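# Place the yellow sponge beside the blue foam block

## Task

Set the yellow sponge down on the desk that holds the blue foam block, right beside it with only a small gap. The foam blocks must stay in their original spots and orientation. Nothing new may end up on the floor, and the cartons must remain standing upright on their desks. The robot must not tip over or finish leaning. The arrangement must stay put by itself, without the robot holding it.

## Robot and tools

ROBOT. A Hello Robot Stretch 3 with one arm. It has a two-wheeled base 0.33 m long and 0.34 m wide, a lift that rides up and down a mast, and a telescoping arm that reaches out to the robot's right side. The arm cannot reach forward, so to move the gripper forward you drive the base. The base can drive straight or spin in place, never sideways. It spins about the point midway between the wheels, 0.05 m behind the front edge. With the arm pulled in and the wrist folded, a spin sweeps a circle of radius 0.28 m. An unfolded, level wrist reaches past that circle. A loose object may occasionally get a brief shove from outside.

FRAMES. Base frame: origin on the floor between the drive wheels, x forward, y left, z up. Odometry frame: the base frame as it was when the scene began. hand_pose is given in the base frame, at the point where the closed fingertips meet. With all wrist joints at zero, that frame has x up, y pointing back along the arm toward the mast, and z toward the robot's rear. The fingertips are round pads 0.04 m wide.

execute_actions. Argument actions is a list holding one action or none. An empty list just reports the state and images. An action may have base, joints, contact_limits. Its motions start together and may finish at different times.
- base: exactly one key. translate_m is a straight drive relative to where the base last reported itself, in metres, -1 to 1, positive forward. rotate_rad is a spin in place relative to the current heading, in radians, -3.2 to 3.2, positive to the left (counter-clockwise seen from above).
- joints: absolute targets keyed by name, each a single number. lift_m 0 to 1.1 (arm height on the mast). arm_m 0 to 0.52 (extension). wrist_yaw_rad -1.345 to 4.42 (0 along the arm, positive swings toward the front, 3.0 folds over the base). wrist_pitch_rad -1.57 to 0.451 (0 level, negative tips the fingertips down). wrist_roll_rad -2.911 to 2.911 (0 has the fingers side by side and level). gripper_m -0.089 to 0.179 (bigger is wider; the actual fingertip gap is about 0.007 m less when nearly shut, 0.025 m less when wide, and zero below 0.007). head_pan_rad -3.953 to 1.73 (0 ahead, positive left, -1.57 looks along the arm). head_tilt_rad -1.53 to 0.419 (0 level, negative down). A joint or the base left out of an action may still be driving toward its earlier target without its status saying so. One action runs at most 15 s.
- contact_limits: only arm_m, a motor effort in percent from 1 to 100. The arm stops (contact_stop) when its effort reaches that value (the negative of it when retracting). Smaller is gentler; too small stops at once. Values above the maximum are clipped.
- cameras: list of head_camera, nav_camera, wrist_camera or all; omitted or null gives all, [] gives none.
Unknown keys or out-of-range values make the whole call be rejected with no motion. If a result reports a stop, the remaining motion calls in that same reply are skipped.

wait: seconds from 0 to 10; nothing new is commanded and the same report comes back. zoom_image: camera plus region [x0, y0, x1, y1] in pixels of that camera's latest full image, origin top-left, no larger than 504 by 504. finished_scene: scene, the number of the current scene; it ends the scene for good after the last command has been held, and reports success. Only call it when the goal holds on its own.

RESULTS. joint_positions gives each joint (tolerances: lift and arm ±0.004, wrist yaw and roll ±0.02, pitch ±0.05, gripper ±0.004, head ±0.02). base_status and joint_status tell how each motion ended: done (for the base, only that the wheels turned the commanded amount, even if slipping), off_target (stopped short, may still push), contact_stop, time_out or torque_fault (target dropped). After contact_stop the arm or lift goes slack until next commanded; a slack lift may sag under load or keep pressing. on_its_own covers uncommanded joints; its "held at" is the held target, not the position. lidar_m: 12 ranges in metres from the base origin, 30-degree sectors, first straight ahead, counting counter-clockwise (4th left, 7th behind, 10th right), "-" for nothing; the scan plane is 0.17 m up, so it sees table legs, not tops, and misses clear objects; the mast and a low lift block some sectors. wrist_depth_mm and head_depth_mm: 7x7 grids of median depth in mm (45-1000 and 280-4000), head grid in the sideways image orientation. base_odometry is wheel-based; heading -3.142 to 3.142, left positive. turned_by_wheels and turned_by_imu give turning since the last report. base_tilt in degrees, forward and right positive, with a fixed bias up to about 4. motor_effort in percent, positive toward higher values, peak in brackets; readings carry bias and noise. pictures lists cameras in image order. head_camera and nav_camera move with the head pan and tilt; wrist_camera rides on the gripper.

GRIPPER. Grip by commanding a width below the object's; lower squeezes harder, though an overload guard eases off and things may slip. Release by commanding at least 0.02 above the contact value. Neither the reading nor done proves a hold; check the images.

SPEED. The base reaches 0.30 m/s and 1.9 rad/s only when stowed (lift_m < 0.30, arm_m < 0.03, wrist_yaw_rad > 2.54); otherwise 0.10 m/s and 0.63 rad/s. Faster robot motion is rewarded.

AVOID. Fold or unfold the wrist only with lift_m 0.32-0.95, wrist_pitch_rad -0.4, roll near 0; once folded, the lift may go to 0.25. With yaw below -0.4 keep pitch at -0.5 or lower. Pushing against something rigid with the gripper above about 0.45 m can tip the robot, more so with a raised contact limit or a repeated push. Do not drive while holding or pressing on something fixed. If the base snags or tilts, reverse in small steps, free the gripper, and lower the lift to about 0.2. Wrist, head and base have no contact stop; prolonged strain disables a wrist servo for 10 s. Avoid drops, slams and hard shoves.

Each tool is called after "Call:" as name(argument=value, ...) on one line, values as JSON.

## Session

Call:
execute_actions(actions=[])

Scene clock: 0.00 s.
base_odometry: x=+0.000 y=+0.000 heading=+0.000 (m, m, rad; odometry frame)
turned_by_wheels: +0.000 (rad since the last result)
turned_by_imu: +0.000 (rad since the last result)
base_tilt: forward=-1.8 right=+0.5 (deg)
lidar_m: 2.06 2.49 2.15 1.85 2.47 2.08 1.82 1.87 1.24 1.60 1.37 2.04
head_depth_mm: 1867 2319 2313 2358 2309 2342 2016 / 1884 2351 2383 2391 2374 2417 2080 / 1892 2410 2461 2428 1829 2474 2064 / 1647 2470 2480 2536 1859 2011 1972 / 1658 2535 2545 2527 1904 2547 1961 / 1724 2615 2579 2587 2557 2633 2049 / 1667 2675 2693 2710 2688 2706 2025
base_status: not commanded
joint_positions: lift_m=+0.465 arm_m=+0.000 wrist_yaw_rad=+3.081 wrist_pitch_rad=-0.609 wrist_roll_rad=-0.002 gripper_m=+0.037 head_pan_rad=+0.020 head_tilt_rad=-0.006
joint_status: not commanded
motor_effort: left_wheel=+0 right_wheel=+0 lift_m=+25 arm_m=+1 wrist_yaw_rad=+0 wrist_pitch_rad=+4 wrist_roll_rad=+0 gripper_m=-1 head_pan_rad=+0 head_tilt_rad=+2 (%)
hand_pose: x=-0.0093 y=+0.0514 z=+0.4373 quat_wxyz=(+0.233, +0.680, +0.192, +0.669) (m; base frame)
wrist_depth_mm: - - - - - - - / - - - - - - - / - - - - - 976 933 / 932 925 864 884 847 827 799 / 783 755 757 738 745 704 694 / 675 652 668 655 - 616 597 / 605 579 - - 554 549 534
pictures: head_camera (sideways: a quarter turn clockwise sets it upright), nav_camera (sideways: a quarter turn counterclockwise sets it upright), wrist_camera
Images, in order (width x height): head_camera 896x504, nav_camera 672x504, wrist_camera 644x364.

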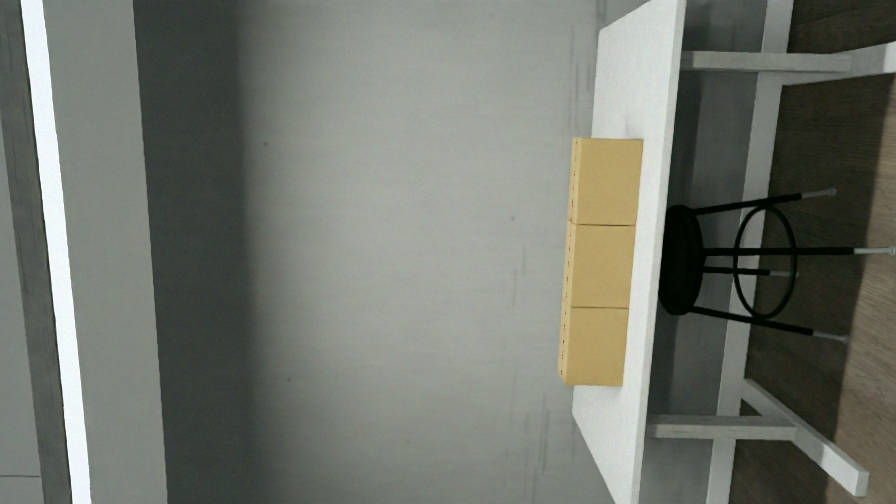

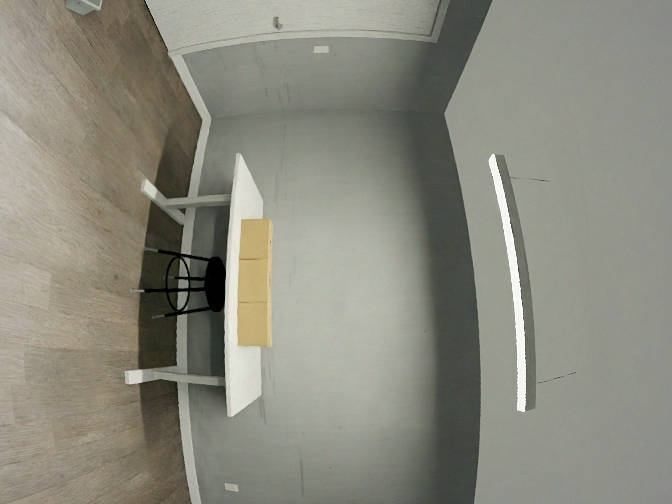

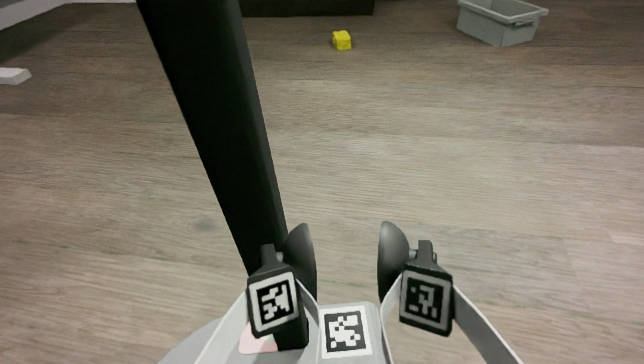

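Call:
execute_actions(actions=[{"joints":{"head_pan_rad":-2.2,"head_tilt_rad":-0.4,"lift_m":0.28,"wrist_pitch_rad":-0.4}}], cameras=["head_camera","nav_camera"])

Call:
execute_actions(actions=[{"base":{"rotate_rad":1.8},"joints":{"head_pan_rad":-0.3,"head_tilt_rad":-0.65}}], cameras=["head_camera","nav_camera"])

Scene clock: 2.90 s.
base_odometry: x=+0.000 y=+0.000 heading=+0.000 (m, m, rad; odometry frame)
turned_by_wheels: +0.000 (rad since the last result)
turned_by_imu: +0.000 (rad since the last result)
base_tilt: forward=-1.6 right=+0.5 (deg)
lidar_m: 2.06 2.49 2.16 1.85 2.47 2.08 1.82 1.86 1.24 1.60 1.37 2.04
head_depth_mm: 1716 1856 2051 2303 2250 1714 1371 / 1633 1770 1943 2158 2245 1697 1368 / 1551 1676 1798 2026 2131 1678 1362 / 1481 1608 1665 1332 2019 1622 1346 / 1416 1520 973 1001 1917 1642 1342 / 1352 1467 926 952 1857 1652 1344 / 1304 1400 885 907 1763 1642 1337
base_status: not commanded
joint_positions: lift_m=+0.280 arm_m=+0.000 wrist_yaw_rad=+3.081 wrist_pitch_rad=-0.421 wrist_roll_rad=-0.002 gripper_m=+0.037 head_pan_rad=-2.193 head_tilt_rad=-0.395
joint_status: all done
motor_effort: left_wheel=+0(0) right_wheel=+0(0) lift_m=+19(21) arm_m=+0(0) wrist_yaw_rad=+1(1) wrist_pitch_rad=+6(6) wrist_roll_rad=+0(0) gripper_m=-1(0) head_pan_rad=-4(55) head_tilt_rad=-2(21) (%)
hand_pose: x=-0.0076 y=+0.0791 z=+0.2923 quat_wxyz=(+0.169, +0.695, +0.127, +0.687) (m; base frame)
wrist_depth_mm: - - - - - - - / - - - - - - - / - - - - - 971 936 / 876 839 - 782 775 737 734 / 681 668 - 643 619 591 592 / 562 542 532 538 - 501 496 / 473 494 - - 424 432 430
pictures: head_camera (sideways: a quarter turn clockwise sets it upright), nav_camera (sideways: a quarter turn counterclockwise sets it upright)
Images, in order (width x height): head_camera 896x504, nav_camera 672x504.

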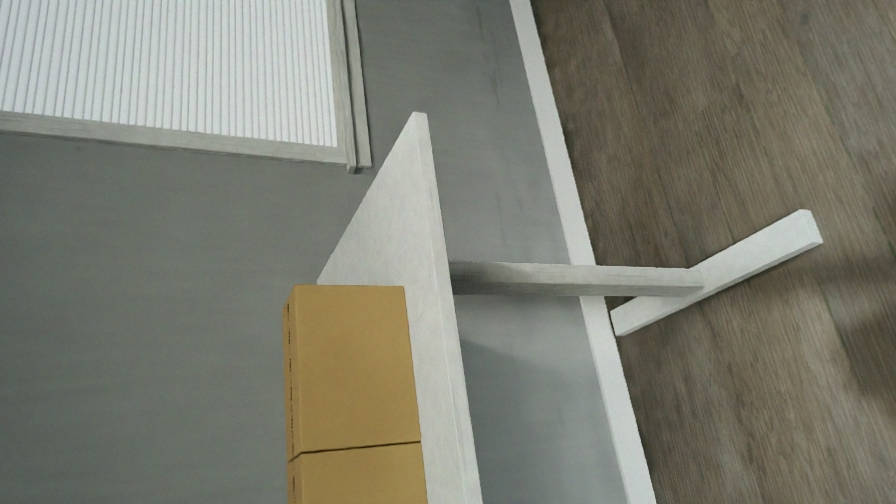

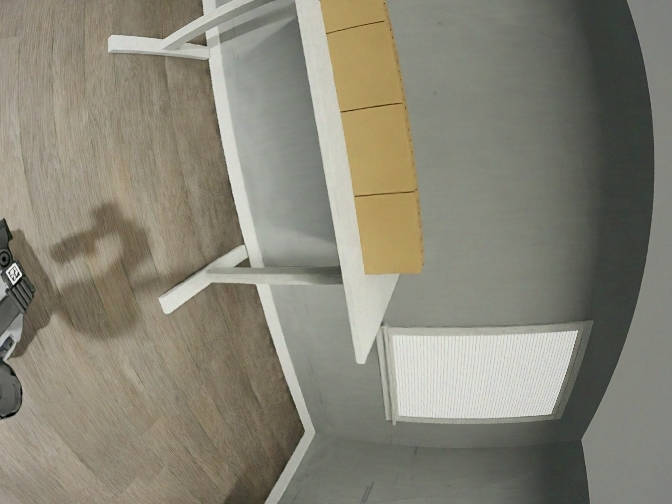

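Scene clock: 5.33 s.
base_odometry: x=+0.000 y=+0.000 heading=+1.800 (m, m, rad; odometry frame)
turned_by_wheels: +1.800 (rad since the last result)
turned_by_imu: +1.780 (rad since the last result)
base_tilt: forward=-1.9 right=+0.6 (deg)
lidar_m: 2.03 2.08 1.82 2.32 1.24 1.60 1.37 2.17 1.81 2.22 2.23 1.85
head_depth_mm: 1754 1975 2243 2089 1714 1402 1197 / 1769 1985 2272 2055 1668 1391 1191 / 1800 2004 2298 2130 1681 1389 1189 / 1764 1940 2271 2101 1672 1382 1179 / 1744 2006 2239 2089 1657 1361 1175 / 1784 1999 2263 2078 1649 1358 1154 / 1768 1930 2297 2036 1629 1357 1159
base_status: done
joint_positions: lift_m=+0.280 arm_m=+0.000 wrist_yaw_rad=+3.081 wrist_pitch_rad=-0.421 wrist_roll_rad=-0.002 gripper_m=+0.037 head_pan_rad=-0.307 head_tilt_rad=-0.642
joint_status: all done
motor_effort: left_wheel=-2(8) right_wheel=+1(8) lift_m=+18(19) arm_m=+0(1) wrist_yaw_rad=+0(1) wrist_pitch_rad=+6(6) wrist_roll_rad=+0(1) gripper_m=-1(0) head_pan_rad=+4(54) head_tilt_rad=-4(21) (%)
hand_pose: x=-0.0076 y=+0.0791 z=+0.2924 quat_wxyz=(+0.169, +0.695, +0.127, +0.687) (m; base frame)
wrist_depth_mm: - - - - - - - / - - - - - - - / - - - - - 994 923 / 860 854 - 803 747 757 724 / 666 661 - 642 629 590 583 / 559 547 539 539 - 504 496 / 478 481 - - 426 432 428
pictures: head_camera (sideways: a quarter turn clockwise sets it upright), nav_camera (sideways: a quarter turn counterclockwise sets it upright)
Images, in order (width x height): head_camera 896x504, nav_camera 672x504.

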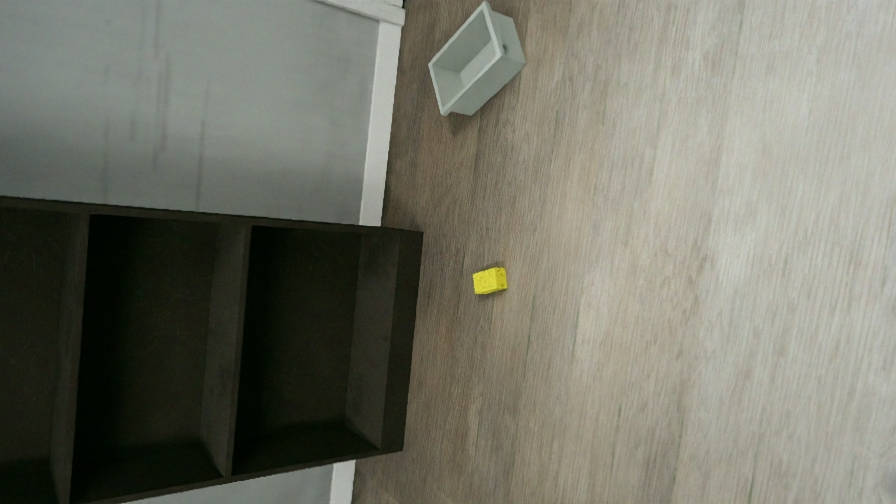

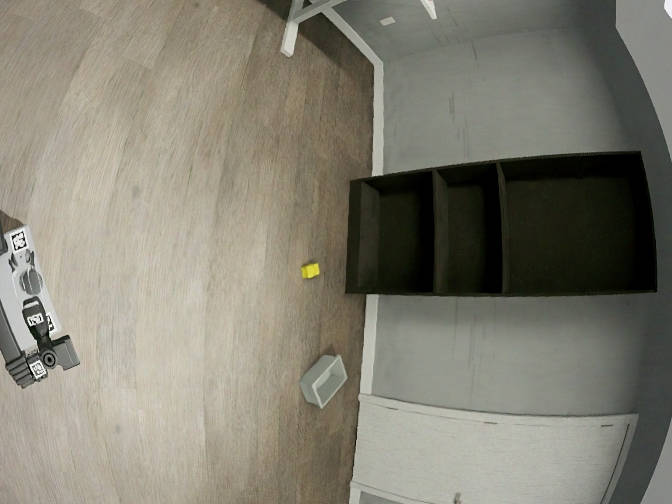

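Call:
execute_actions(actions=[{"base":{"translate_m":1.0},"joints":{"head_pan_rad":-1.0,"head_tilt_rad":-1.0,"lift_m":0.295}}], cameras=["head_camera"])

Call:
execute_actions(actions=[{"base":{"translate_m":0.2},"joints":{"lift_m":0.35,"wrist_yaw_rad":0,"gripper_m":0.15}}], cameras=[])

Call:
execute_actions(actions=[{"base":{"translate_m":0.2},"joints":{"lift_m":0.3,"wrist_pitch_rad":-1.5,"arm_m":0.3,"head_pan_rad":-1.57}}], cameras=["head_camera","wrist_camera"])

Scene clock: 11.70 s.
base_odometry: x=-0.227 y=+0.974 heading=+1.800 (m, m, rad; odometry frame)
turned_by_wheels: +0.000 (rad since the last result)
turned_by_imu: -0.002 (rad since the last result)
base_tilt: forward=-1.7 right=+0.6 (deg)
lidar_m: 1.03 1.72 1.36 1.73 2.45 2.04 2.37 2.71 2.31 1.86 1.02 1.11
head_depth_mm: 1715 2011 1781 1564 1360 1215 1107 / 1589 1931 1774 1530 1350 1213 1104 / 1495 1803 1749 1527 1340 1221 - / 1400 1677 1734 1521 1346 1224 - / 1311 1548 1711 1498 1331 1194 1097 / 1153 1237 1497 1472 1315 1190 1084 / 1088 1064 1497 1445 1327 1180 1072
base_status: done
joint_positions: lift_m=+0.295 arm_m=+0.000 wrist_yaw_rad=+3.081 wrist_pitch_rad=-0.420 wrist_roll_rad=-0.002 gripper_m=+0.037 head_pan_rad=-0.993 head_tilt_rad=-0.988
joint_status: all done
motor_effort: left_wheel=-2(6) right_wheel=+1(7) lift_m=+31(31) arm_m=+0(0) wrist_yaw_rad=+0(0) wrist_pitch_rad=+5(6) wrist_roll_rad=+0(0) gripper_m=+0(0) head_pan_rad=-4(48) head_tilt_rad=-6(29) (%)
hand_pose: x=-0.0076 y=+0.0791 z=+0.3069 quat_wxyz=(+0.169, +0.695, +0.127, +0.688) (m; base frame)
wrist_depth_mm: - - - - - - - / - - - - - - - / - - - - - - 963 / 908 869 - 822 786 775 749 / 699 691 - 673 660 619 599 / 574 567 548 553 - 522 510 / 490 496 - - 444 445 445
pictures: head_camera (sideways: a quarter turn clockwise sets it upright)
Images, in order (width x height): head_camera 896x504.

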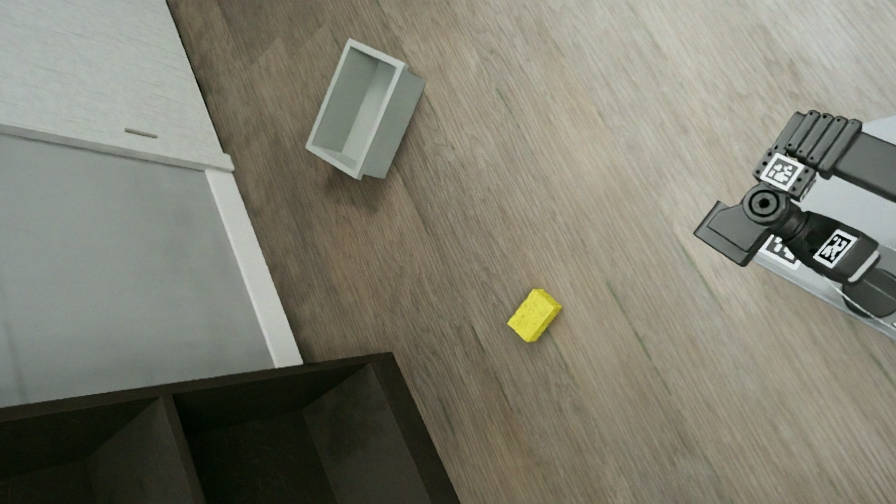

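Scene clock: 15.03 s.
base_odometry: x=-0.272 y=+1.169 heading=+1.800 (m, m, rad; odometry frame)
turned_by_wheels: +0.000 (rad since the last result)
turned_by_imu: -0.001 (rad since the last result)
base_tilt: forward=-2.0 right=+0.7 (deg)
lidar_m: 0.83 1.48 1.27 1.76 1.79 2.22 2.56 2.73 2.45 1.61 0.89 1.03
head_depth_mm: 1465 1858 1787 1521 1365 1215 1104 / 1376 1706 1761 1524 1360 1213 1108 / 1279 1556 1767 1524 1338 1242 - / 1187 1431 1692 1515 1322 1211 - / 866 1005 1371 1455 1334 1198 1100 / 995 999 1424 1422 1332 1186 1082 / 950 981 1317 1375 1320 1177 1081
base_status: done
joint_positions: lift_m=+0.350 arm_m=+0.000 wrist_yaw_rad=+0.003 wrist_pitch_rad=-0.419 wrist_roll_rad=-0.002 gripper_m=+0.150 head_pan_rad=-0.994 head_tilt_rad=-0.988
joint_status: all done
motor_effort: left_wheel=-2(5) right_wheel=+1(7) lift_m=+30(32) arm_m=-1(1) wrist_yaw_rad=-4(3) wrist_pitch_rad=+5(6) wrist_roll_rad=+0(0) gripper_m=-1(100) head_pan_rad=-4(4) head_tilt_rad=-5(6) (%)
hand_pose: x=-0.0208 y=-0.3688 z=+0.3621 quat_wxyz=(+0.693, +0.149, -0.690, -0.146) (m; base frame)
wrist_depth_mm: 819 - - - - - - / 816 - - - - - - / 833 - - - - - - / 682 970 963 901 908 864 856 / 659 776 740 730 699 732 690 / 627 651 615 612 606 592 594 / 547 517 531 521 505 505 480
pictures: none
No camera images: the call's "cameras" was empty. Leave "cameras" out to get every camera's image.

Scene clock: 18.47 s.
base_odometry: x=-0.318 y=+1.363 heading=+1.800 (m, m, rad; odometry frame)
turned_by_wheels: +0.000 (rad since the last result)
turned_by_imu: -0.001 (rad since the last result)
base_tilt: forward=-1.6 right=+0.5 (deg)
lidar_m: 0.63 1.23 1.19 1.66 2.20 2.39 2.77 2.58 2.62 1.36 0.80 0.85
head_depth_mm: 2526 2097 1783 1539 1365 1219 1108 / 2538 2077 1746 1525 1347 1220 1115 / 2421 2071 1664 1528 1350 1226 - / 1989 2026 1700 1530 1297 1214 - / 1615 1872 1727 1499 1327 1190 1084 / 1385 1568 1663 1489 1327 1177 1074 / 1193 1340 1118 1327 1271 1181 1080
base_status: done
joint_positions: lift_m=+0.300 arm_m=+0.300 wrist_yaw_rad=+0.002 wrist_pitch_rad=-1.496 wrist_roll_rad=-0.002 gripper_m=+0.150 head_pan_rad=-1.563 head_tilt_rad=-0.988
joint_status: all done
motor_effort: left_wheel=-2(5) right_wheel=+2(5) lift_m=+18(25) arm_m=+7(7) wrist_yaw_rad=-1(3) wrist_pitch_rad=-2(5) wrist_roll_rad=+0(0) gripper_m=-1(1) head_pan_rad=-4(44) head_tilt_rad=-5(6) (%)
hand_pose: x=-0.0216 y=-0.4398 z=+0.1817 quat_wxyz=(+0.519, +0.482, -0.517, -0.480) (m; base frame)
wrist_depth_mm: 345 340 337 334 331 325 324 / 350 349 342 338 336 334 329 / 356 354 345 340 338 335 328 / 361 353 353 301 340 339 331 / 366 361 353 346 346 343 336 / 370 369 360 356 350 345 339 / 381 371 359 362 355 352 348
pictures: head_camera (sideways: a quarter turn clockwise sets it upright), wrist_camera
Images, in order (width x height): head_camera 896x504, wrist_camera 644x364.

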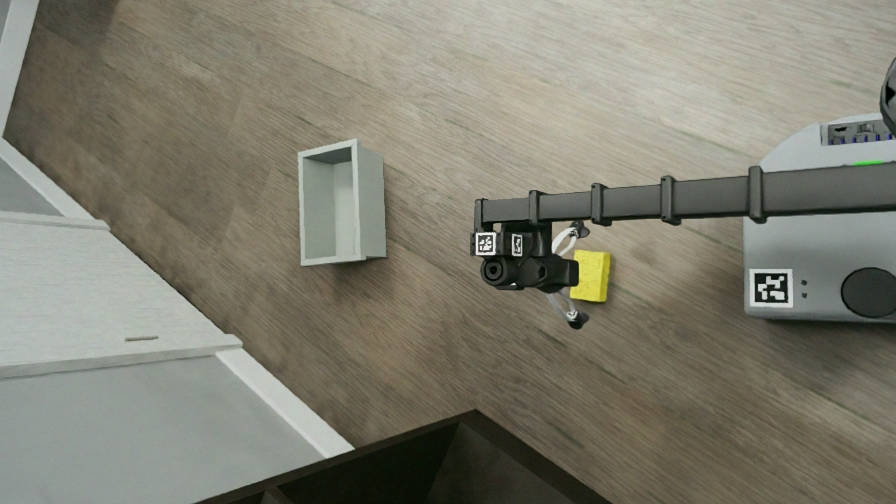

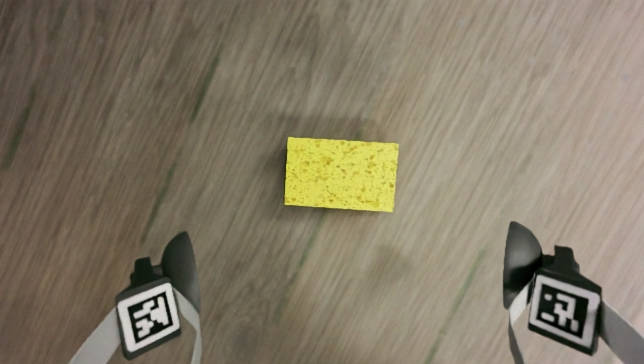

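Call:
execute_actions(actions=[{"joints":{"arm_m":0.33,"wrist_roll_rad":-1.5,"lift_m":0.21,"gripper_m":0.125}}], cameras=["wrist_camera"])

Scene clock: 20.53 s.
base_odometry: x=-0.318 y=+1.363 heading=+1.800 (m, m, rad; odometry frame)
turned_by_wheels: +0.000 (rad since the last result)
turned_by_imu: +0.000 (rad since the last result)
base_tilt: forward=-1.7 right=+0.6 (deg)
lidar_m: 0.62 1.23 1.19 1.66 2.20 2.40 2.78 2.59 2.62 1.36 0.79 0.84
head_depth_mm: 2537 2082 1783 1540 1367 1220 1110 / 2503 2077 1773 1530 1352 1216 1113 / 2389 2043 1669 1522 1357 1228 - / 1985 2008 1699 1538 1294 1213 - / 1619 1878 1719 1498 1312 1199 1079 / 1388 1574 1672 1481 1321 1185 1080 / 1197 1344 1131 1312 1284 1180 1077
base_status: not commanded
joint_positions: lift_m=+0.210 arm_m=+0.330 wrist_yaw_rad=+0.002 wrist_pitch_rad=-1.496 wrist_roll_rad=-1.494 gripper_m=+0.125 head_pan_rad=-1.563 head_tilt_rad=-0.988
joint_status: all done
motor_effort: left_wheel=-2(2) right_wheel=+1(2) lift_m=+18(18) arm_m=+6(8) wrist_yaw_rad=-2(1) wrist_pitch_rad=-1(2) wrist_roll_rad=-3(4) gripper_m=+0(95) head_pan_rad=-4(4) head_tilt_rad=-5(5) (%)
hand_pose: x=-0.0214 y=-0.4697 z=+0.0917 quat_wxyz=(+0.732, +0.680, -0.027, -0.026) (m; base frame)
wrist_depth_mm: 233 235 234 237 238 240 241 / 237 237 241 242 243 245 246 / 240 244 247 246 248 251 252 / 246 249 251 207 254 257 258 / 251 255 254 212 259 262 265 / 258 258 262 217 267 - 270 / 262 265 268 269 275 277 280
pictures: wrist_camera
Images, in order (width x height): wrist_camera 644x364.

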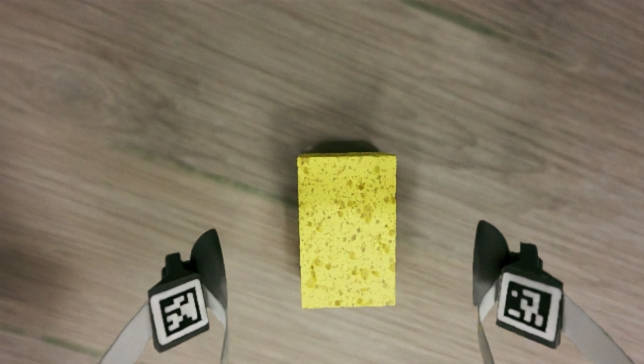

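Call:
execute_actions(actions=[{"joints":{"lift_m":0.147}}], cameras=[])

Call:
execute_actions(actions=[{"joints":{"gripper_m":0.04,"head_pan_rad":1.7,"head_tilt_rad":-0.4}}], cameras=["wrist_camera"])

Call:
execute_actions(actions=[{"joints":{"lift_m":0.36,"arm_m":0.0,"wrist_roll_rad":0.0}}])

Scene clock: 22.23 s.
base_odometry: x=-0.318 y=+1.363 heading=+1.800 (m, m, rad; odometry frame)
turned_by_wheels: +0.000 (rad since the last result)
turned_by_imu: +0.000 (rad since the last result)
base_tilt: forward=-1.7 right=+0.6 (deg)
lidar_m: 0.62 1.23 1.20 1.66 2.20 2.40 2.77 2.58 2.62 1.35 0.79 0.85
head_depth_mm: 2536 2087 1765 1557 1359 1215 1105 / 2497 2068 1751 1529 1363 1218 1119 / 2397 2065 1663 1514 1343 1214 - / 1984 2050 1701 1510 1289 1212 - / 1625 1882 1729 1492 1307 1191 1085 / 1384 1583 1683 1494 1318 1185 1076 / 1198 1341 1125 1324 1282 1181 1074
base_status: not commanded
joint_positions: lift_m=+0.147 arm_m=+0.330 wrist_yaw_rad=+0.002 wrist_pitch_rad=-1.496 wrist_roll_rad=-1.494 gripper_m=+0.125 head_pan_rad=-1.563 head_tilt_rad=-0.988
joint_status: all done
motor_effort: left_wheel=-2(2) right_wheel=+2(1) lift_m=+18(19) arm_m=+7(6) wrist_yaw_rad=-2(2) wrist_pitch_rad=-1(1) wrist_roll_rad=-3(3) gripper_m=+0(1) head_pan_rad=-5(4) head_tilt_rad=-6(5) (%)
hand_pose: x=-0.0214 y=-0.4697 z=+0.0287 quat_wxyz=(+0.732, +0.680, -0.027, -0.026) (m; base frame)
wrist_depth_mm: 173 174 175 176 177 178 180 / 176 177 178 179 181 181 183 / 180 180 183 184 185 187 188 / 184 185 187 143 144 191 192 / 188 189 190 146 147 194 197 / 192 193 195 148 150 - 202 / 197 198 200 153 154 205 207
pictures: none
No camera images: the call's "cameras" was empty. Leave "cameras" out to get every camera's image.

Scene clock: 24.23 s.
base_odometry: x=-0.318 y=+1.363 heading=+1.800 (m, m, rad; odometry frame)
turned_by_wheels: +0.000 (rad since the last result)
turned_by_imu: +0.000 (rad since the last result)
base_tilt: forward=-1.7 right=+0.6 (deg)
lidar_m: 0.63 1.24 1.19 1.66 2.20 2.40 2.78 2.59 2.62 1.36 0.79 0.85
head_depth_mm: 1347 1439 1475 921 1722 1678 1352 / 1413 1502 1560 1079 1900 1565 1345 / 1489 1607 1142 1847 2007 1674 1340 / 1556 1723 1138 1986 2073 1638 1335 / 1696 1827 1182 2171 2141 1634 1335 / 1818 1951 1266 2393 2120 1642 1318 / 1953 2112 1381 2448 2040 1613 1338
base_status: not commanded
joint_positions: lift_m=+0.147 arm_m=+0.330 wrist_yaw_rad=+0.002 wrist_pitch_rad=-1.496 wrist_roll_rad=-1.494 gripper_m=+0.041 head_pan_rad=+1.693 head_tilt_rad=-0.409
joint_status: all done
motor_effort: left_wheel=-2(2) right_wheel=+2(1) lift_m=+18(18) arm_m=+6(6) wrist_yaw_rad=-1(1) wrist_pitch_rad=-1(1) wrist_roll_rad=-3(3) gripper_m=-14(100) head_pan_rad=+5(57) head_tilt_rad=+4(30) (%)
hand_pose: x=-0.0214 y=-0.4697 z=+0.0287 quat_wxyz=(+0.732, +0.680, -0.027, -0.026) (m; base frame)
wrist_depth_mm: 172 174 175 176 178 179 181 / 176 177 179 180 181 182 184 / 179 182 183 184 185 186 187 / 183 184 186 142 168 191 192 / 188 189 190 144 146 195 196 / 193 194 194 146 148 201 201 / 197 198 201 150 153 205 207
pictures: wrist_camera
Images, in order (width x height): wrist_camera 644x364.

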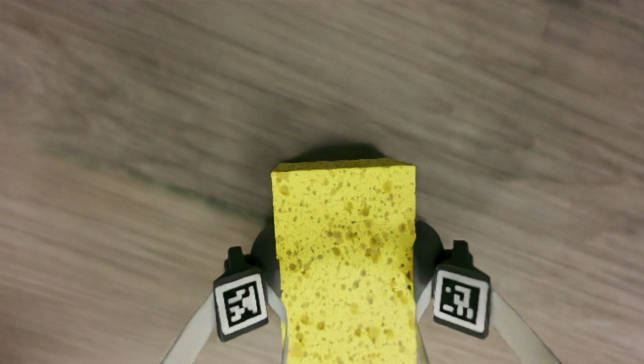

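Scene clock: 27.87 s.
base_odometry: x=-0.318 y=+1.363 heading=+1.800 (m, m, rad; odometry frame)
turned_by_wheels: +0.000 (rad since the last result)
turned_by_imu: +0.000 (rad since the last result)
base_tilt: forward=-1.8 right=+0.5 (deg)
lidar_m: 0.62 1.23 1.20 1.66 2.20 2.40 2.77 2.59 2.62 1.36 0.79 0.85
head_depth_mm: 1361 1428 1469 921 1735 1680 1361 / 1414 1529 1561 1080 1896 1564 1348 / 1502 1615 1139 1841 1978 1669 1344 / 1579 1725 1144 2037 2103 1655 1339 / 1713 1832 1188 2208 2128 1647 1333 / 1820 1954 1264 2398 2124 1628 1337 / 1952 2108 1382 2473 2028 1617 1344
base_status: not commanded
joint_positions: lift_m=+0.360 arm_m=+0.000 wrist_yaw_rad=+0.002 wrist_pitch_rad=-1.497 wrist_roll_rad=-0.005 gripper_m=+0.041 head_pan_rad=+1.693 head_tilt_rad=-0.409
joint_status: all done
motor_effort: left_wheel=-2(2) right_wheel=+1(1) lift_m=+31(32) arm_m=-6(7) wrist_yaw_rad=-1(0) wrist_pitch_rad=-1(1) wrist_roll_rad=+3(3) gripper_m=-13(14) head_pan_rad=+4(5) head_tilt_rad=+3(4) (%)
hand_pose: x=-0.0216 y=-0.1403 z=+0.2411 quat_wxyz=(+0.520, +0.483, -0.516, -0.480) (m; base frame)
wrist_depth_mm: 409 401 401 392 387 384 381 / 413 409 398 397 396 392 382 / 416 416 405 404 401 393 391 / 426 417 414 141 143 399 392 / 428 425 416 143 145 - - / 429 429 427 147 148 - - / 444 434 428 151 152 - -
pictures: head_camera (sideways: a quarter turn clockwise sets it upright), nav_camera (sideways: a quarter turn counterclockwise sets it upright), wrist_camera
Images, in order (width x height): head_camera 896x504, nav_camera 672x504, wrist_camera 644x364.

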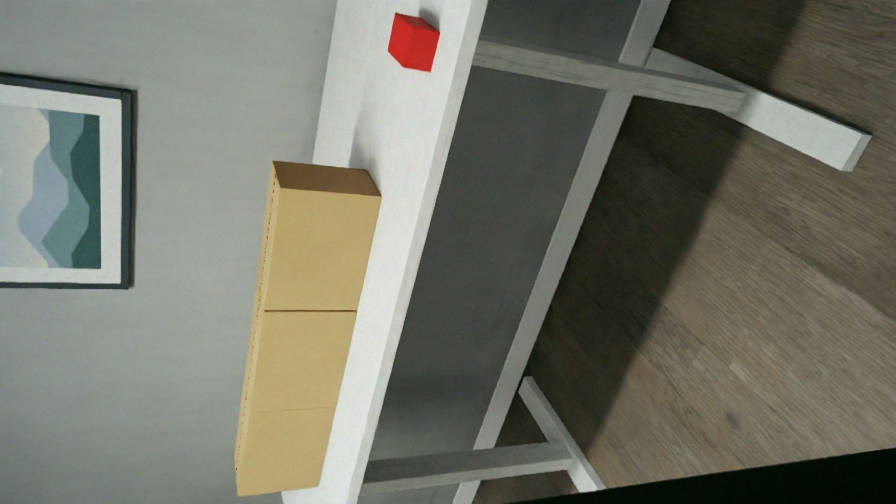

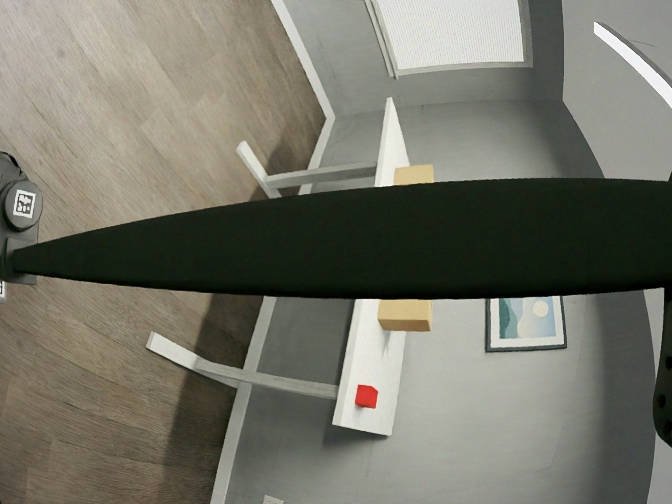

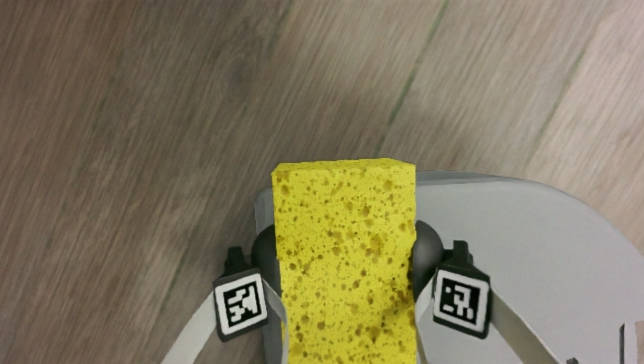

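Call:
execute_actions(actions=[{"joints":{"wrist_pitch_rad":-0.4,"head_pan_rad":0,"head_tilt_rad":-0.6}}], cameras=[])

Call:
execute_actions(actions=[{"base":{"rotate_rad":-2.41},"joints":{"wrist_yaw_rad":3.0,"lift_m":0.33}}], cameras=["nav_camera"])

Call:
execute_actions(actions=[{"joints":{"lift_m":0.29}}], cameras=[])

Call:
execute_actions(actions=[{"base":{"translate_m":1.0}}], cameras=["nav_camera","head_camera"])

Scene clock: 31.33 s.
base_odometry: x=-0.318 y=+1.363 heading=+1.800 (m, m, rad; odometry frame)
turned_by_wheels: +0.000 (rad since the last result)
turned_by_imu: +0.000 (rad since the last result)
base_tilt: forward=-1.8 right=+0.5 (deg)
lidar_m: 0.62 1.24 1.19 1.66 2.20 2.40 2.77 2.59 2.62 1.35 0.80 0.85
head_depth_mm: 665 727 641 898 897 1170 1133 / 689 759 673 950 888 1233 1131 / 573 676 670 968 889 1284 1140 / 797 886 671 795 903 1182 1169 / 857 954 1075 1237 1454 1417 1201 / 900 1007 1146 1336 1564 1405 1194 / 945 1068 1224 1439 1647 1404 1191
base_status: not commanded
joint_positions: lift_m=+0.360 arm_m=+0.000 wrist_yaw_rad=+0.002 wrist_pitch_rad=-0.423 wrist_roll_rad=-0.005 gripper_m=+0.041 head_pan_rad=+0.007 head_tilt_rad=-0.592
joint_status: all done
motor_effort: left_wheel=-2(2) right_wheel=+1(2) lift_m=+31(31) arm_m=-5(6) wrist_yaw_rad=-2(2) wrist_pitch_rad=+6(6) wrist_roll_rad=+3(2) gripper_m=-13(13) head_pan_rad=-5(57) head_tilt_rad=-3(19) (%)
hand_pose: x=-0.0211 y=-0.3691 z=+0.3713 quat_wxyz=(+0.694, +0.150, -0.689, -0.148) (m; base frame)
wrist_depth_mm: 488 826 - - - - - / 556 872 - - - - - / 630 600 - - - - - / 663 627 963 141 168 847 857 / 618 634 791 143 146 708 699 / 522 595 647 147 149 605 588 / 482 554 514 151 153 509 506
pictures: none
No camera images: the call's "cameras" was empty. Leave "cameras" out to get every camera's image.

Scene clock: 36.10 s.
base_odometry: x=-0.318 y=+1.363 heading=-0.610 (m, m, rad; odometry frame)
turned_by_wheels: -2.410 (rad since the last result)
turned_by_imu: -2.396 (rad since the last result)
base_tilt: forward=-1.8 right=+0.6 (deg)
lidar_m: 2.62 2.25 0.80 0.86 0.63 0.63 1.53 1.20 1.77 2.73 2.39 2.78
head_depth_mm: 3305 3701 3322 2337 1786 1452 1219 / 3193 3578 3262 2297 1771 1454 1216 / 3024 3280 3088 2250 1758 1425 1213 / 2887 2714 3220 2264 1729 1421 1201 / 2814 2423 2954 2253 1737 1420 1192 / 2671 2344 2940 2220 1724 1420 1195 / 2583 2653 2930 2186 1702 1393 1189
base_status: done
joint_positions: lift_m=+0.330 arm_m=+0.000 wrist_yaw_rad=+2.997 wrist_pitch_rad=-0.421 wrist_roll_rad=-0.004 gripper_m=+0.041 head_pan_rad=+0.007 head_tilt_rad=-0.593
joint_status: all done
motor_effort: left_wheel=+2(7) right_wheel=-1(4) lift_m=+18(24) arm_m=-6(6) wrist_yaw_rad=+3(2) wrist_pitch_rad=+6(6) wrist_roll_rad=+3(3) gripper_m=-14(13) head_pan_rad=-4(4) head_tilt_rad=-3(3) (%)
hand_pose: x=+0.0111 y=+0.0763 z=+0.3422 quat_wxyz=(+0.198, +0.699, +0.098, +0.681) (m; base frame)
wrist_depth_mm: 648 - 840 931 - - - / 672 - 910 981 - - - / 730 789 934 906 - - 913 / 666 736 762 141 169 829 817 / 614 649 - 143 146 669 666 / 617 607 - 147 149 558 555 / 527 523 - 150 153 478 474
pictures: nav_camera (sideways: a quarter turn counterclockwise sets it upright)
Images, in order (width x height): nav_camera 672x504.

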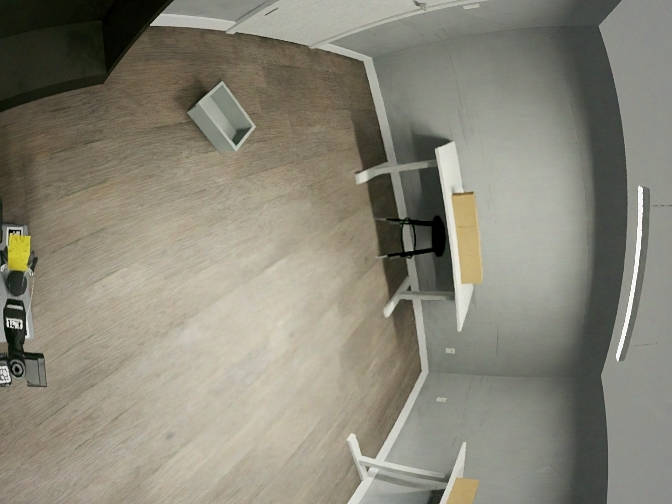

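Scene clock: 37.27 s.
base_odometry: x=-0.318 y=+1.363 heading=-0.610 (m, m, rad; odometry frame)
turned_by_wheels: +0.000 (rad since the last result)
turned_by_imu: +0.000 (rad since the last result)
base_tilt: forward=-1.7 right=+0.6 (deg)
lidar_m: 2.62 2.25 0.80 0.86 0.62 0.63 1.54 1.19 1.77 2.73 2.40 2.77
head_depth_mm: 3328 3656 3308 2302 1778 1438 1226 / 3241 3584 3296 2326 1770 1432 1215 / 3060 3251 3162 2260 1747 1427 1202 / 2887 2703 3221 2235 1751 1415 1199 / 2741 2398 2980 2218 1718 1409 1203 / 2670 2283 2982 2193 1727 1416 1192 / 2591 2647 2933 2223 1718 1397 1184
base_status: not commanded
joint_positions: lift_m=+0.290 arm_m=+0.000 wrist_yaw_rad=+2.997 wrist_pitch_rad=-0.421 wrist_roll_rad=-0.004 gripper_m=+0.041 head_pan_rad=+0.007 head_tilt_rad=-0.593
joint_status: all done
motor_effort: left_wheel=+2(2) right_wheel=-2(1) lift_m=+18(18) arm_m=-6(5) wrist_yaw_rad=+3(3) wrist_pitch_rad=+6(6) wrist_roll_rad=+2(2) gripper_m=-13(13) head_pan_rad=-5(4) head_tilt_rad=-3(3) (%)
hand_pose: x=+0.0111 y=+0.0764 z=+0.3023 quat_wxyz=(+0.198, +0.699, +0.098, +0.681) (m; base frame)
wrist_depth_mm: 640 - 820 910 - - - / 690 - 882 968 - - - / 729 785 826 865 947 - 873 / 640 652 762 141 169 749 756 / 598 622 - 144 146 627 601 / 567 560 - 147 149 515 507 / 480 492 - 150 153 439 437
pictures: none
No camera images: the call's "cameras" was empty. Leave "cameras" out to get every camera's image.

Scene clock: 42.30 s.
base_odometry: x=+0.502 y=+0.790 heading=-0.610 (m, m, rad; odometry frame)
turned_by_wheels: +0.000 (rad since the last result)
turned_by_imu: -0.001 (rad since the last result)
base_tilt: forward=-1.8 right=+0.7 (deg)
lidar_m: 1.63 1.74 1.58 1.29 1.05 1.34 2.15 2.11 2.36 2.17 2.09 2.71
head_depth_mm: 2355 2633 2925 2287 1778 1452 1216 / 2213 2438 2788 2303 1764 1438 1212 / 2137 2294 2261 2277 1751 1436 1205 / 2045 1678 2566 2260 1739 1415 1202 / 1929 1639 1737 2140 1723 1417 1201 / 1849 1971 1687 2194 1722 1417 1193 / 1776 1877 1491 2188 1711 1393 1187
base_status: done
joint_positions: lift_m=+0.290 arm_m=+0.000 wrist_yaw_rad=+2.997 wrist_pitch_rad=-0.421 wrist_roll_rad=-0.004 gripper_m=+0.041 head_pan_rad=+0.007 head_tilt_rad=-0.594
joint_status: not commanded
motor_effort: left_wheel=+2(10) right_wheel=-2(4) lift_m=+18(18) arm_m=-5(6) wrist_yaw_rad=+2(2) wrist_pitch_rad=+6(6) wrist_roll_rad=+2(2) gripper_m=-13(13) head_pan_rad=-5(4) head_tilt_rad=-3(3) (%)
hand_pose: x=+0.0110 y=+0.0764 z=+0.3023 quat_wxyz=(+0.197, +0.699, +0.098, +0.681) (m; base frame)
wrist_depth_mm: 963 - - - - - - / - - - - - - - / - - 934 995 - 996 952 / 890 850 727 141 169 765 741 / 695 674 - 143 146 616 603 / 565 561 - 147 149 518 507 / 482 489 - 150 153 440 442
pictures: head_camera (sideways: a quarter turn clockwise sets it upright), nav_camera (sideways: a quarter turn counterclockwise sets it upright)
Images, in order (width x height): head_camera 896x504, nav_camera 672x504.

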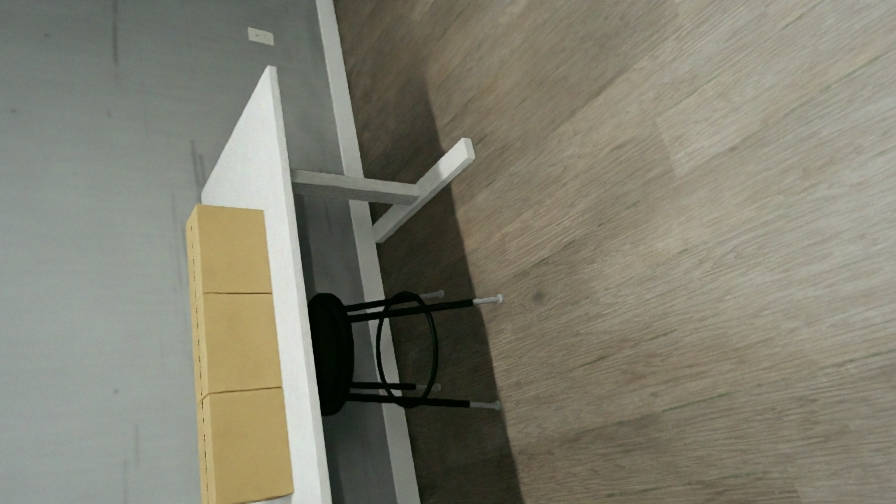

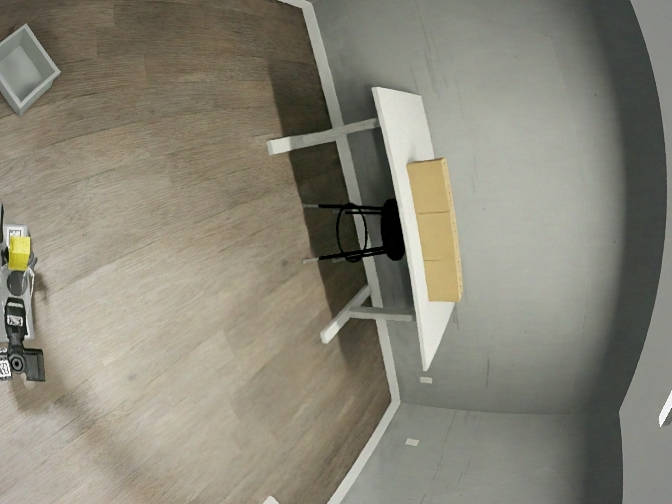

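Call:
execute_actions(actions=[])

Scene clock: 43.50 s.
base_odometry: x=+0.502 y=+0.790 heading=-0.610 (m, m, rad; odometry frame)
turned_by_wheels: +0.000 (rad since the last result)
turned_by_imu: +0.000 (rad since the last result)
base_tilt: forward=-1.9 right=+0.6 (deg)
lidar_m: 1.63 1.74 1.58 1.29 1.05 1.34 2.15 2.11 2.36 2.17 2.08 2.70
head_depth_mm: 2316 2605 2944 2295 1765 1444 1224 / 2203 2484 2822 2292 1763 1442 1206 / 2129 2291 2241 2258 1760 1437 1206 / 2031 1660 2570 2258 1746 1417 1201 / 1955 1637 1739 2149 1730 1411 1194 / 1867 1972 1677 2197 1719 1400 1195 / 1789 1882 1492 2204 1705 1401 1189
base_status: done
joint_positions: lift_m=+0.290 arm_m=+0.000 wrist_yaw_rad=+2.997 wrist_pitch_rad=-0.421 wrist_roll_rad=-0.004 gripper_m=+0.041 head_pan_rad=+0.007 head_tilt_rad=-0.594
joint_status: not commanded
motor_effort: left_wheel=+2(10) right_wheel=-1(4) lift_m=+18(18) arm_m=-5(6) wrist_yaw_rad=+3(2) wrist_pitch_rad=+6(6) wrist_roll_rad=+2(2) gripper_m=-14(13) head_pan_rad=-5(4) head_tilt_rad=-3(3) (%)
hand_pose: x=+0.0110 y=+0.0764 z=+0.3023 quat_wxyz=(+0.197, +0.699, +0.098, +0.681) (m; base frame)
wrist_depth_mm: 959 - - - - - - / - - - - - - - / - - 926 - - - 943 / 843 855 736 141 169 765 729 / 685 666 - 143 145 610 603 / 573 566 - 147 149 517 505 / 484 484 - 151 154 435 434
pictures: head_camera (sideways: a quarter turn clockwise sets it upright), nav_camera (sideways: a quarter turn counterclockwise sets it upright), wrist_camera
Images, in order (width x height): head_camera 896x504, nav_camera 672x504, wrist_camera 644x364.

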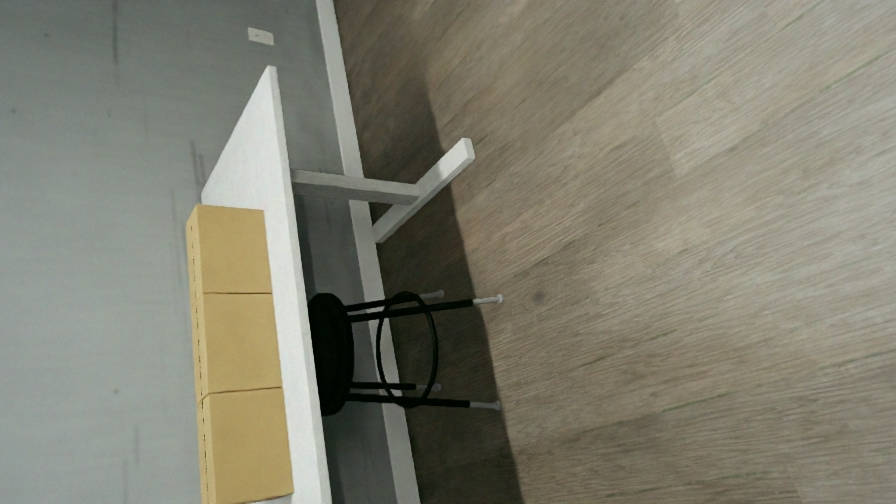

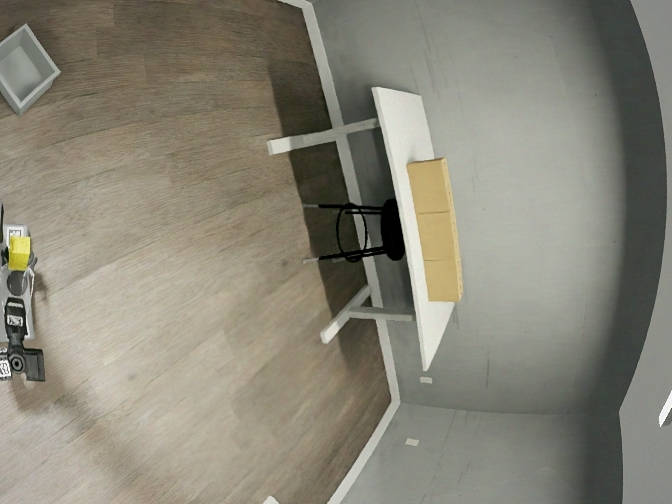

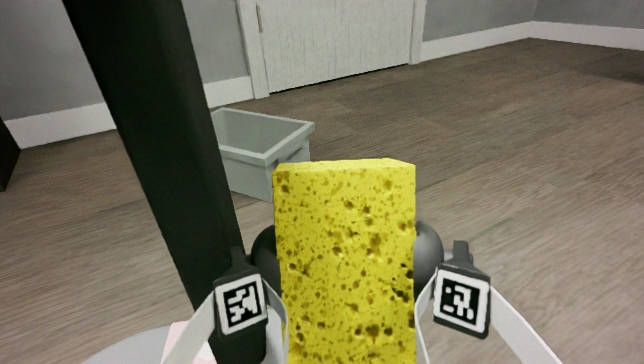

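Call:
execute_actions(actions=[{"base":{"translate_m":1.0},"joints":{"head_tilt_rad":-0.7}}], cameras=["head_camera","nav_camera"])

Scene clock: 48.83 s.
base_odometry: x=+1.321 y=+0.218 heading=-0.610 (m, m, rad; odometry frame)
turned_by_wheels: +0.000 (rad since the last result)
turned_by_imu: -0.002 (rad since the last result)
base_tilt: forward=-1.8 right=+0.6 (deg)
lidar_m: 0.59 0.68 0.94 1.64 1.63 1.80 2.49 3.10 2.38 1.74 2.10 1.07
head_depth_mm: 1333 1556 1194 931 1636 1372 1179 / 1275 1459 1175 890 1565 1356 1176 / 1219 1387 820 856 1522 1356 1156 / 1160 1306 787 822 1481 1333 1160 / 1117 1266 777 787 767 1298 1144 / 1074 1199 771 746 736 1290 1151 / 1031 1156 1110 704 709 1290 1141
base_status: done
joint_positions: lift_m=+0.290 arm_m=+0.000 wrist_yaw_rad=+2.997 wrist_pitch_rad=-0.421 wrist_roll_rad=-0.004 gripper_m=+0.041 head_pan_rad=+0.007 head_tilt_rad=-0.692
joint_status: all done
motor_effort: left_wheel=+2(10) right_wheel=-2(4) lift_m=+18(19) arm_m=-6(5) wrist_yaw_rad=+3(2) wrist_pitch_rad=+6(6) wrist_roll_rad=+2(2) gripper_m=-13(12) head_pan_rad=-4(4) head_tilt_rad=-3(13) (%)
hand_pose: x=+0.0109 y=+0.0764 z=+0.3023 quat_wxyz=(+0.197, +0.699, +0.098, +0.681) (m; base frame)
wrist_depth_mm: - - - - - - - / - - - - - - - / - - - - - 944 950 / 892 845 817 141 169 763 735 / 691 674 - 143 146 615 594 / 567 548 - 147 149 512 505 / 487 496 - 150 154 433 439
pictures: head_camera (sideways: a quarter turn clockwise sets it upright), nav_camera (sideways: a quarter turn counterclockwise sets it upright)
Images, in order (width x height): head_camera 896x504, nav_camera 672x504.

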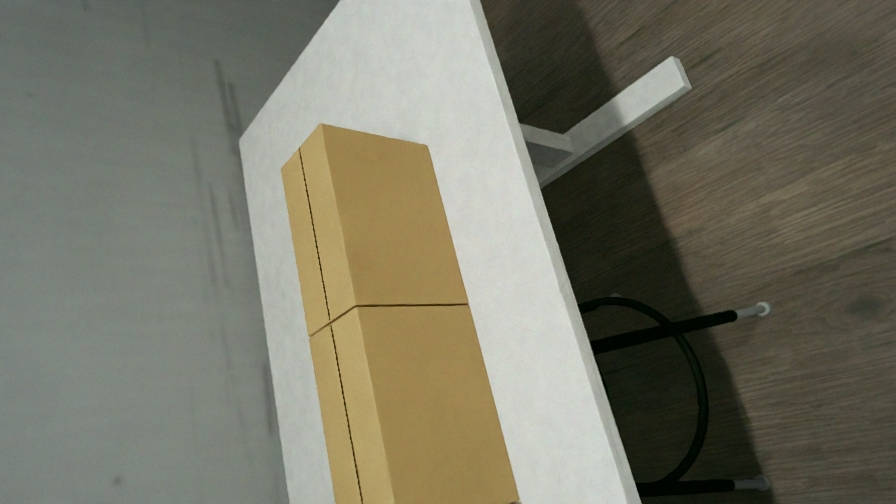

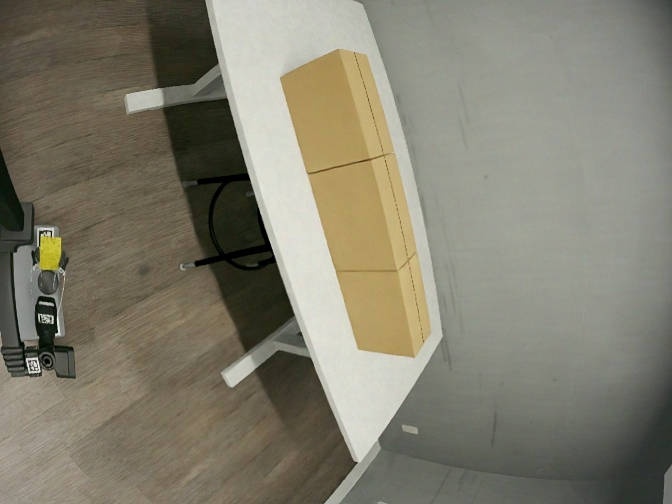

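Call:
execute_actions(actions=[{"base":{"translate_m":0.27},"joints":{"head_tilt_rad":-0.85,"head_pan_rad":0.3}}], cameras=["head_camera","nav_camera"])

Scene clock: 52.10 s.
base_odometry: x=+1.543 y=+0.063 heading=-0.610 (m, m, rad; odometry frame)
turned_by_wheels: +0.000 (rad since the last result)
turned_by_imu: -0.001 (rad since the last result)
base_tilt: forward=-1.8 right=+0.7 (deg)
lidar_m: 0.31 0.71 0.47 1.71 1.75 1.87 2.76 3.70 2.50 1.72 2.00 0.82
head_depth_mm: 916 1063 930 562 634 1207 1125 / 903 1049 924 546 628 591 1124 / 889 1036 916 539 623 586 1107 / 880 1022 906 535 608 574 1099 / 873 1000 898 528 603 567 1102 / 861 992 892 516 599 565 1094 / 849 980 887 509 586 552 1095
base_status: done
joint_positions: lift_m=+0.290 arm_m=+0.000 wrist_yaw_rad=+2.997 wrist_pitch_rad=-0.421 wrist_roll_rad=-0.004 gripper_m=+0.041 head_pan_rad=+0.293 head_tilt_rad=-0.840
joint_status: all done
motor_effort: left_wheel=+2(9) right_wheel=-1(4) lift_m=+18(18) arm_m=-5(6) wrist_yaw_rad=+2(3) wrist_pitch_rad=+6(6) wrist_roll_rad=+2(2) gripper_m=-13(13) head_pan_rad=+4(31) head_tilt_rad=-5(17) (%)
hand_pose: x=+0.0109 y=+0.0764 z=+0.3023 quat_wxyz=(+0.197, +0.699, +0.098, +0.681) (m; base frame)
wrist_depth_mm: - - - - - - 810 / - - - - - - 817 / - - - - 943 941 848 / 891 851 826 141 169 718 719 / 687 670 - 144 145 620 591 / 561 558 - 147 149 516 509 / 482 489 - 151 153 432 439
pictures: head_camera (sideways: a quarter turn clockwise sets it upright), nav_camera (sideways: a quarter turn counterclockwise sets it upright)
Images, in order (width x height): head_camera 896x504, nav_camera 672x504.

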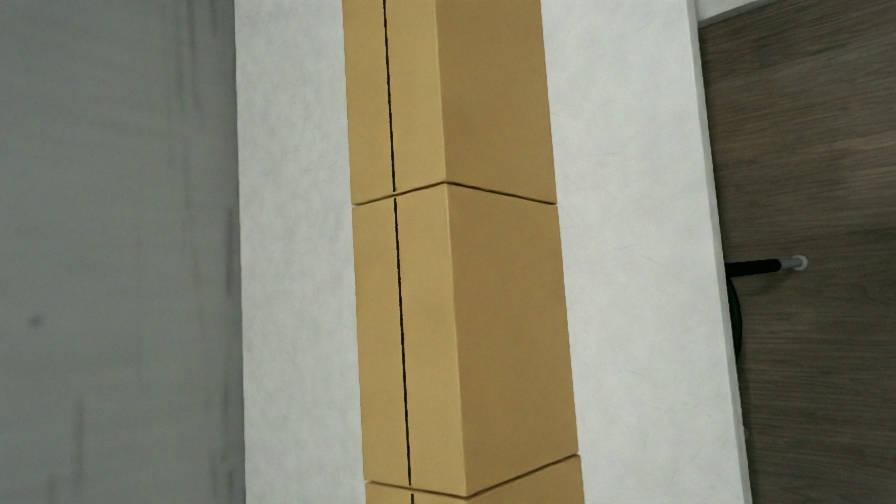

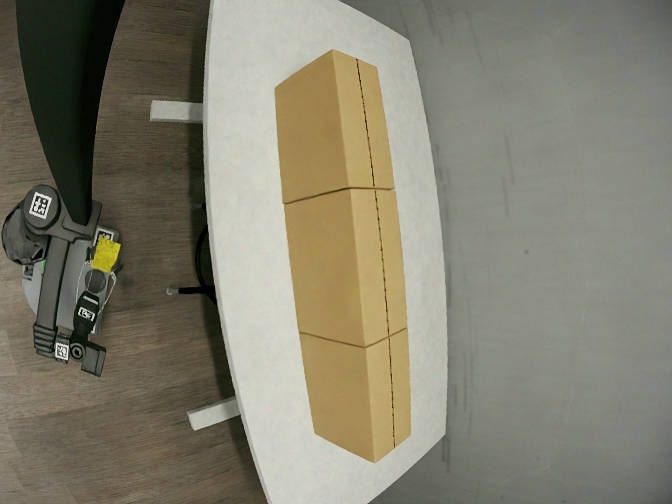

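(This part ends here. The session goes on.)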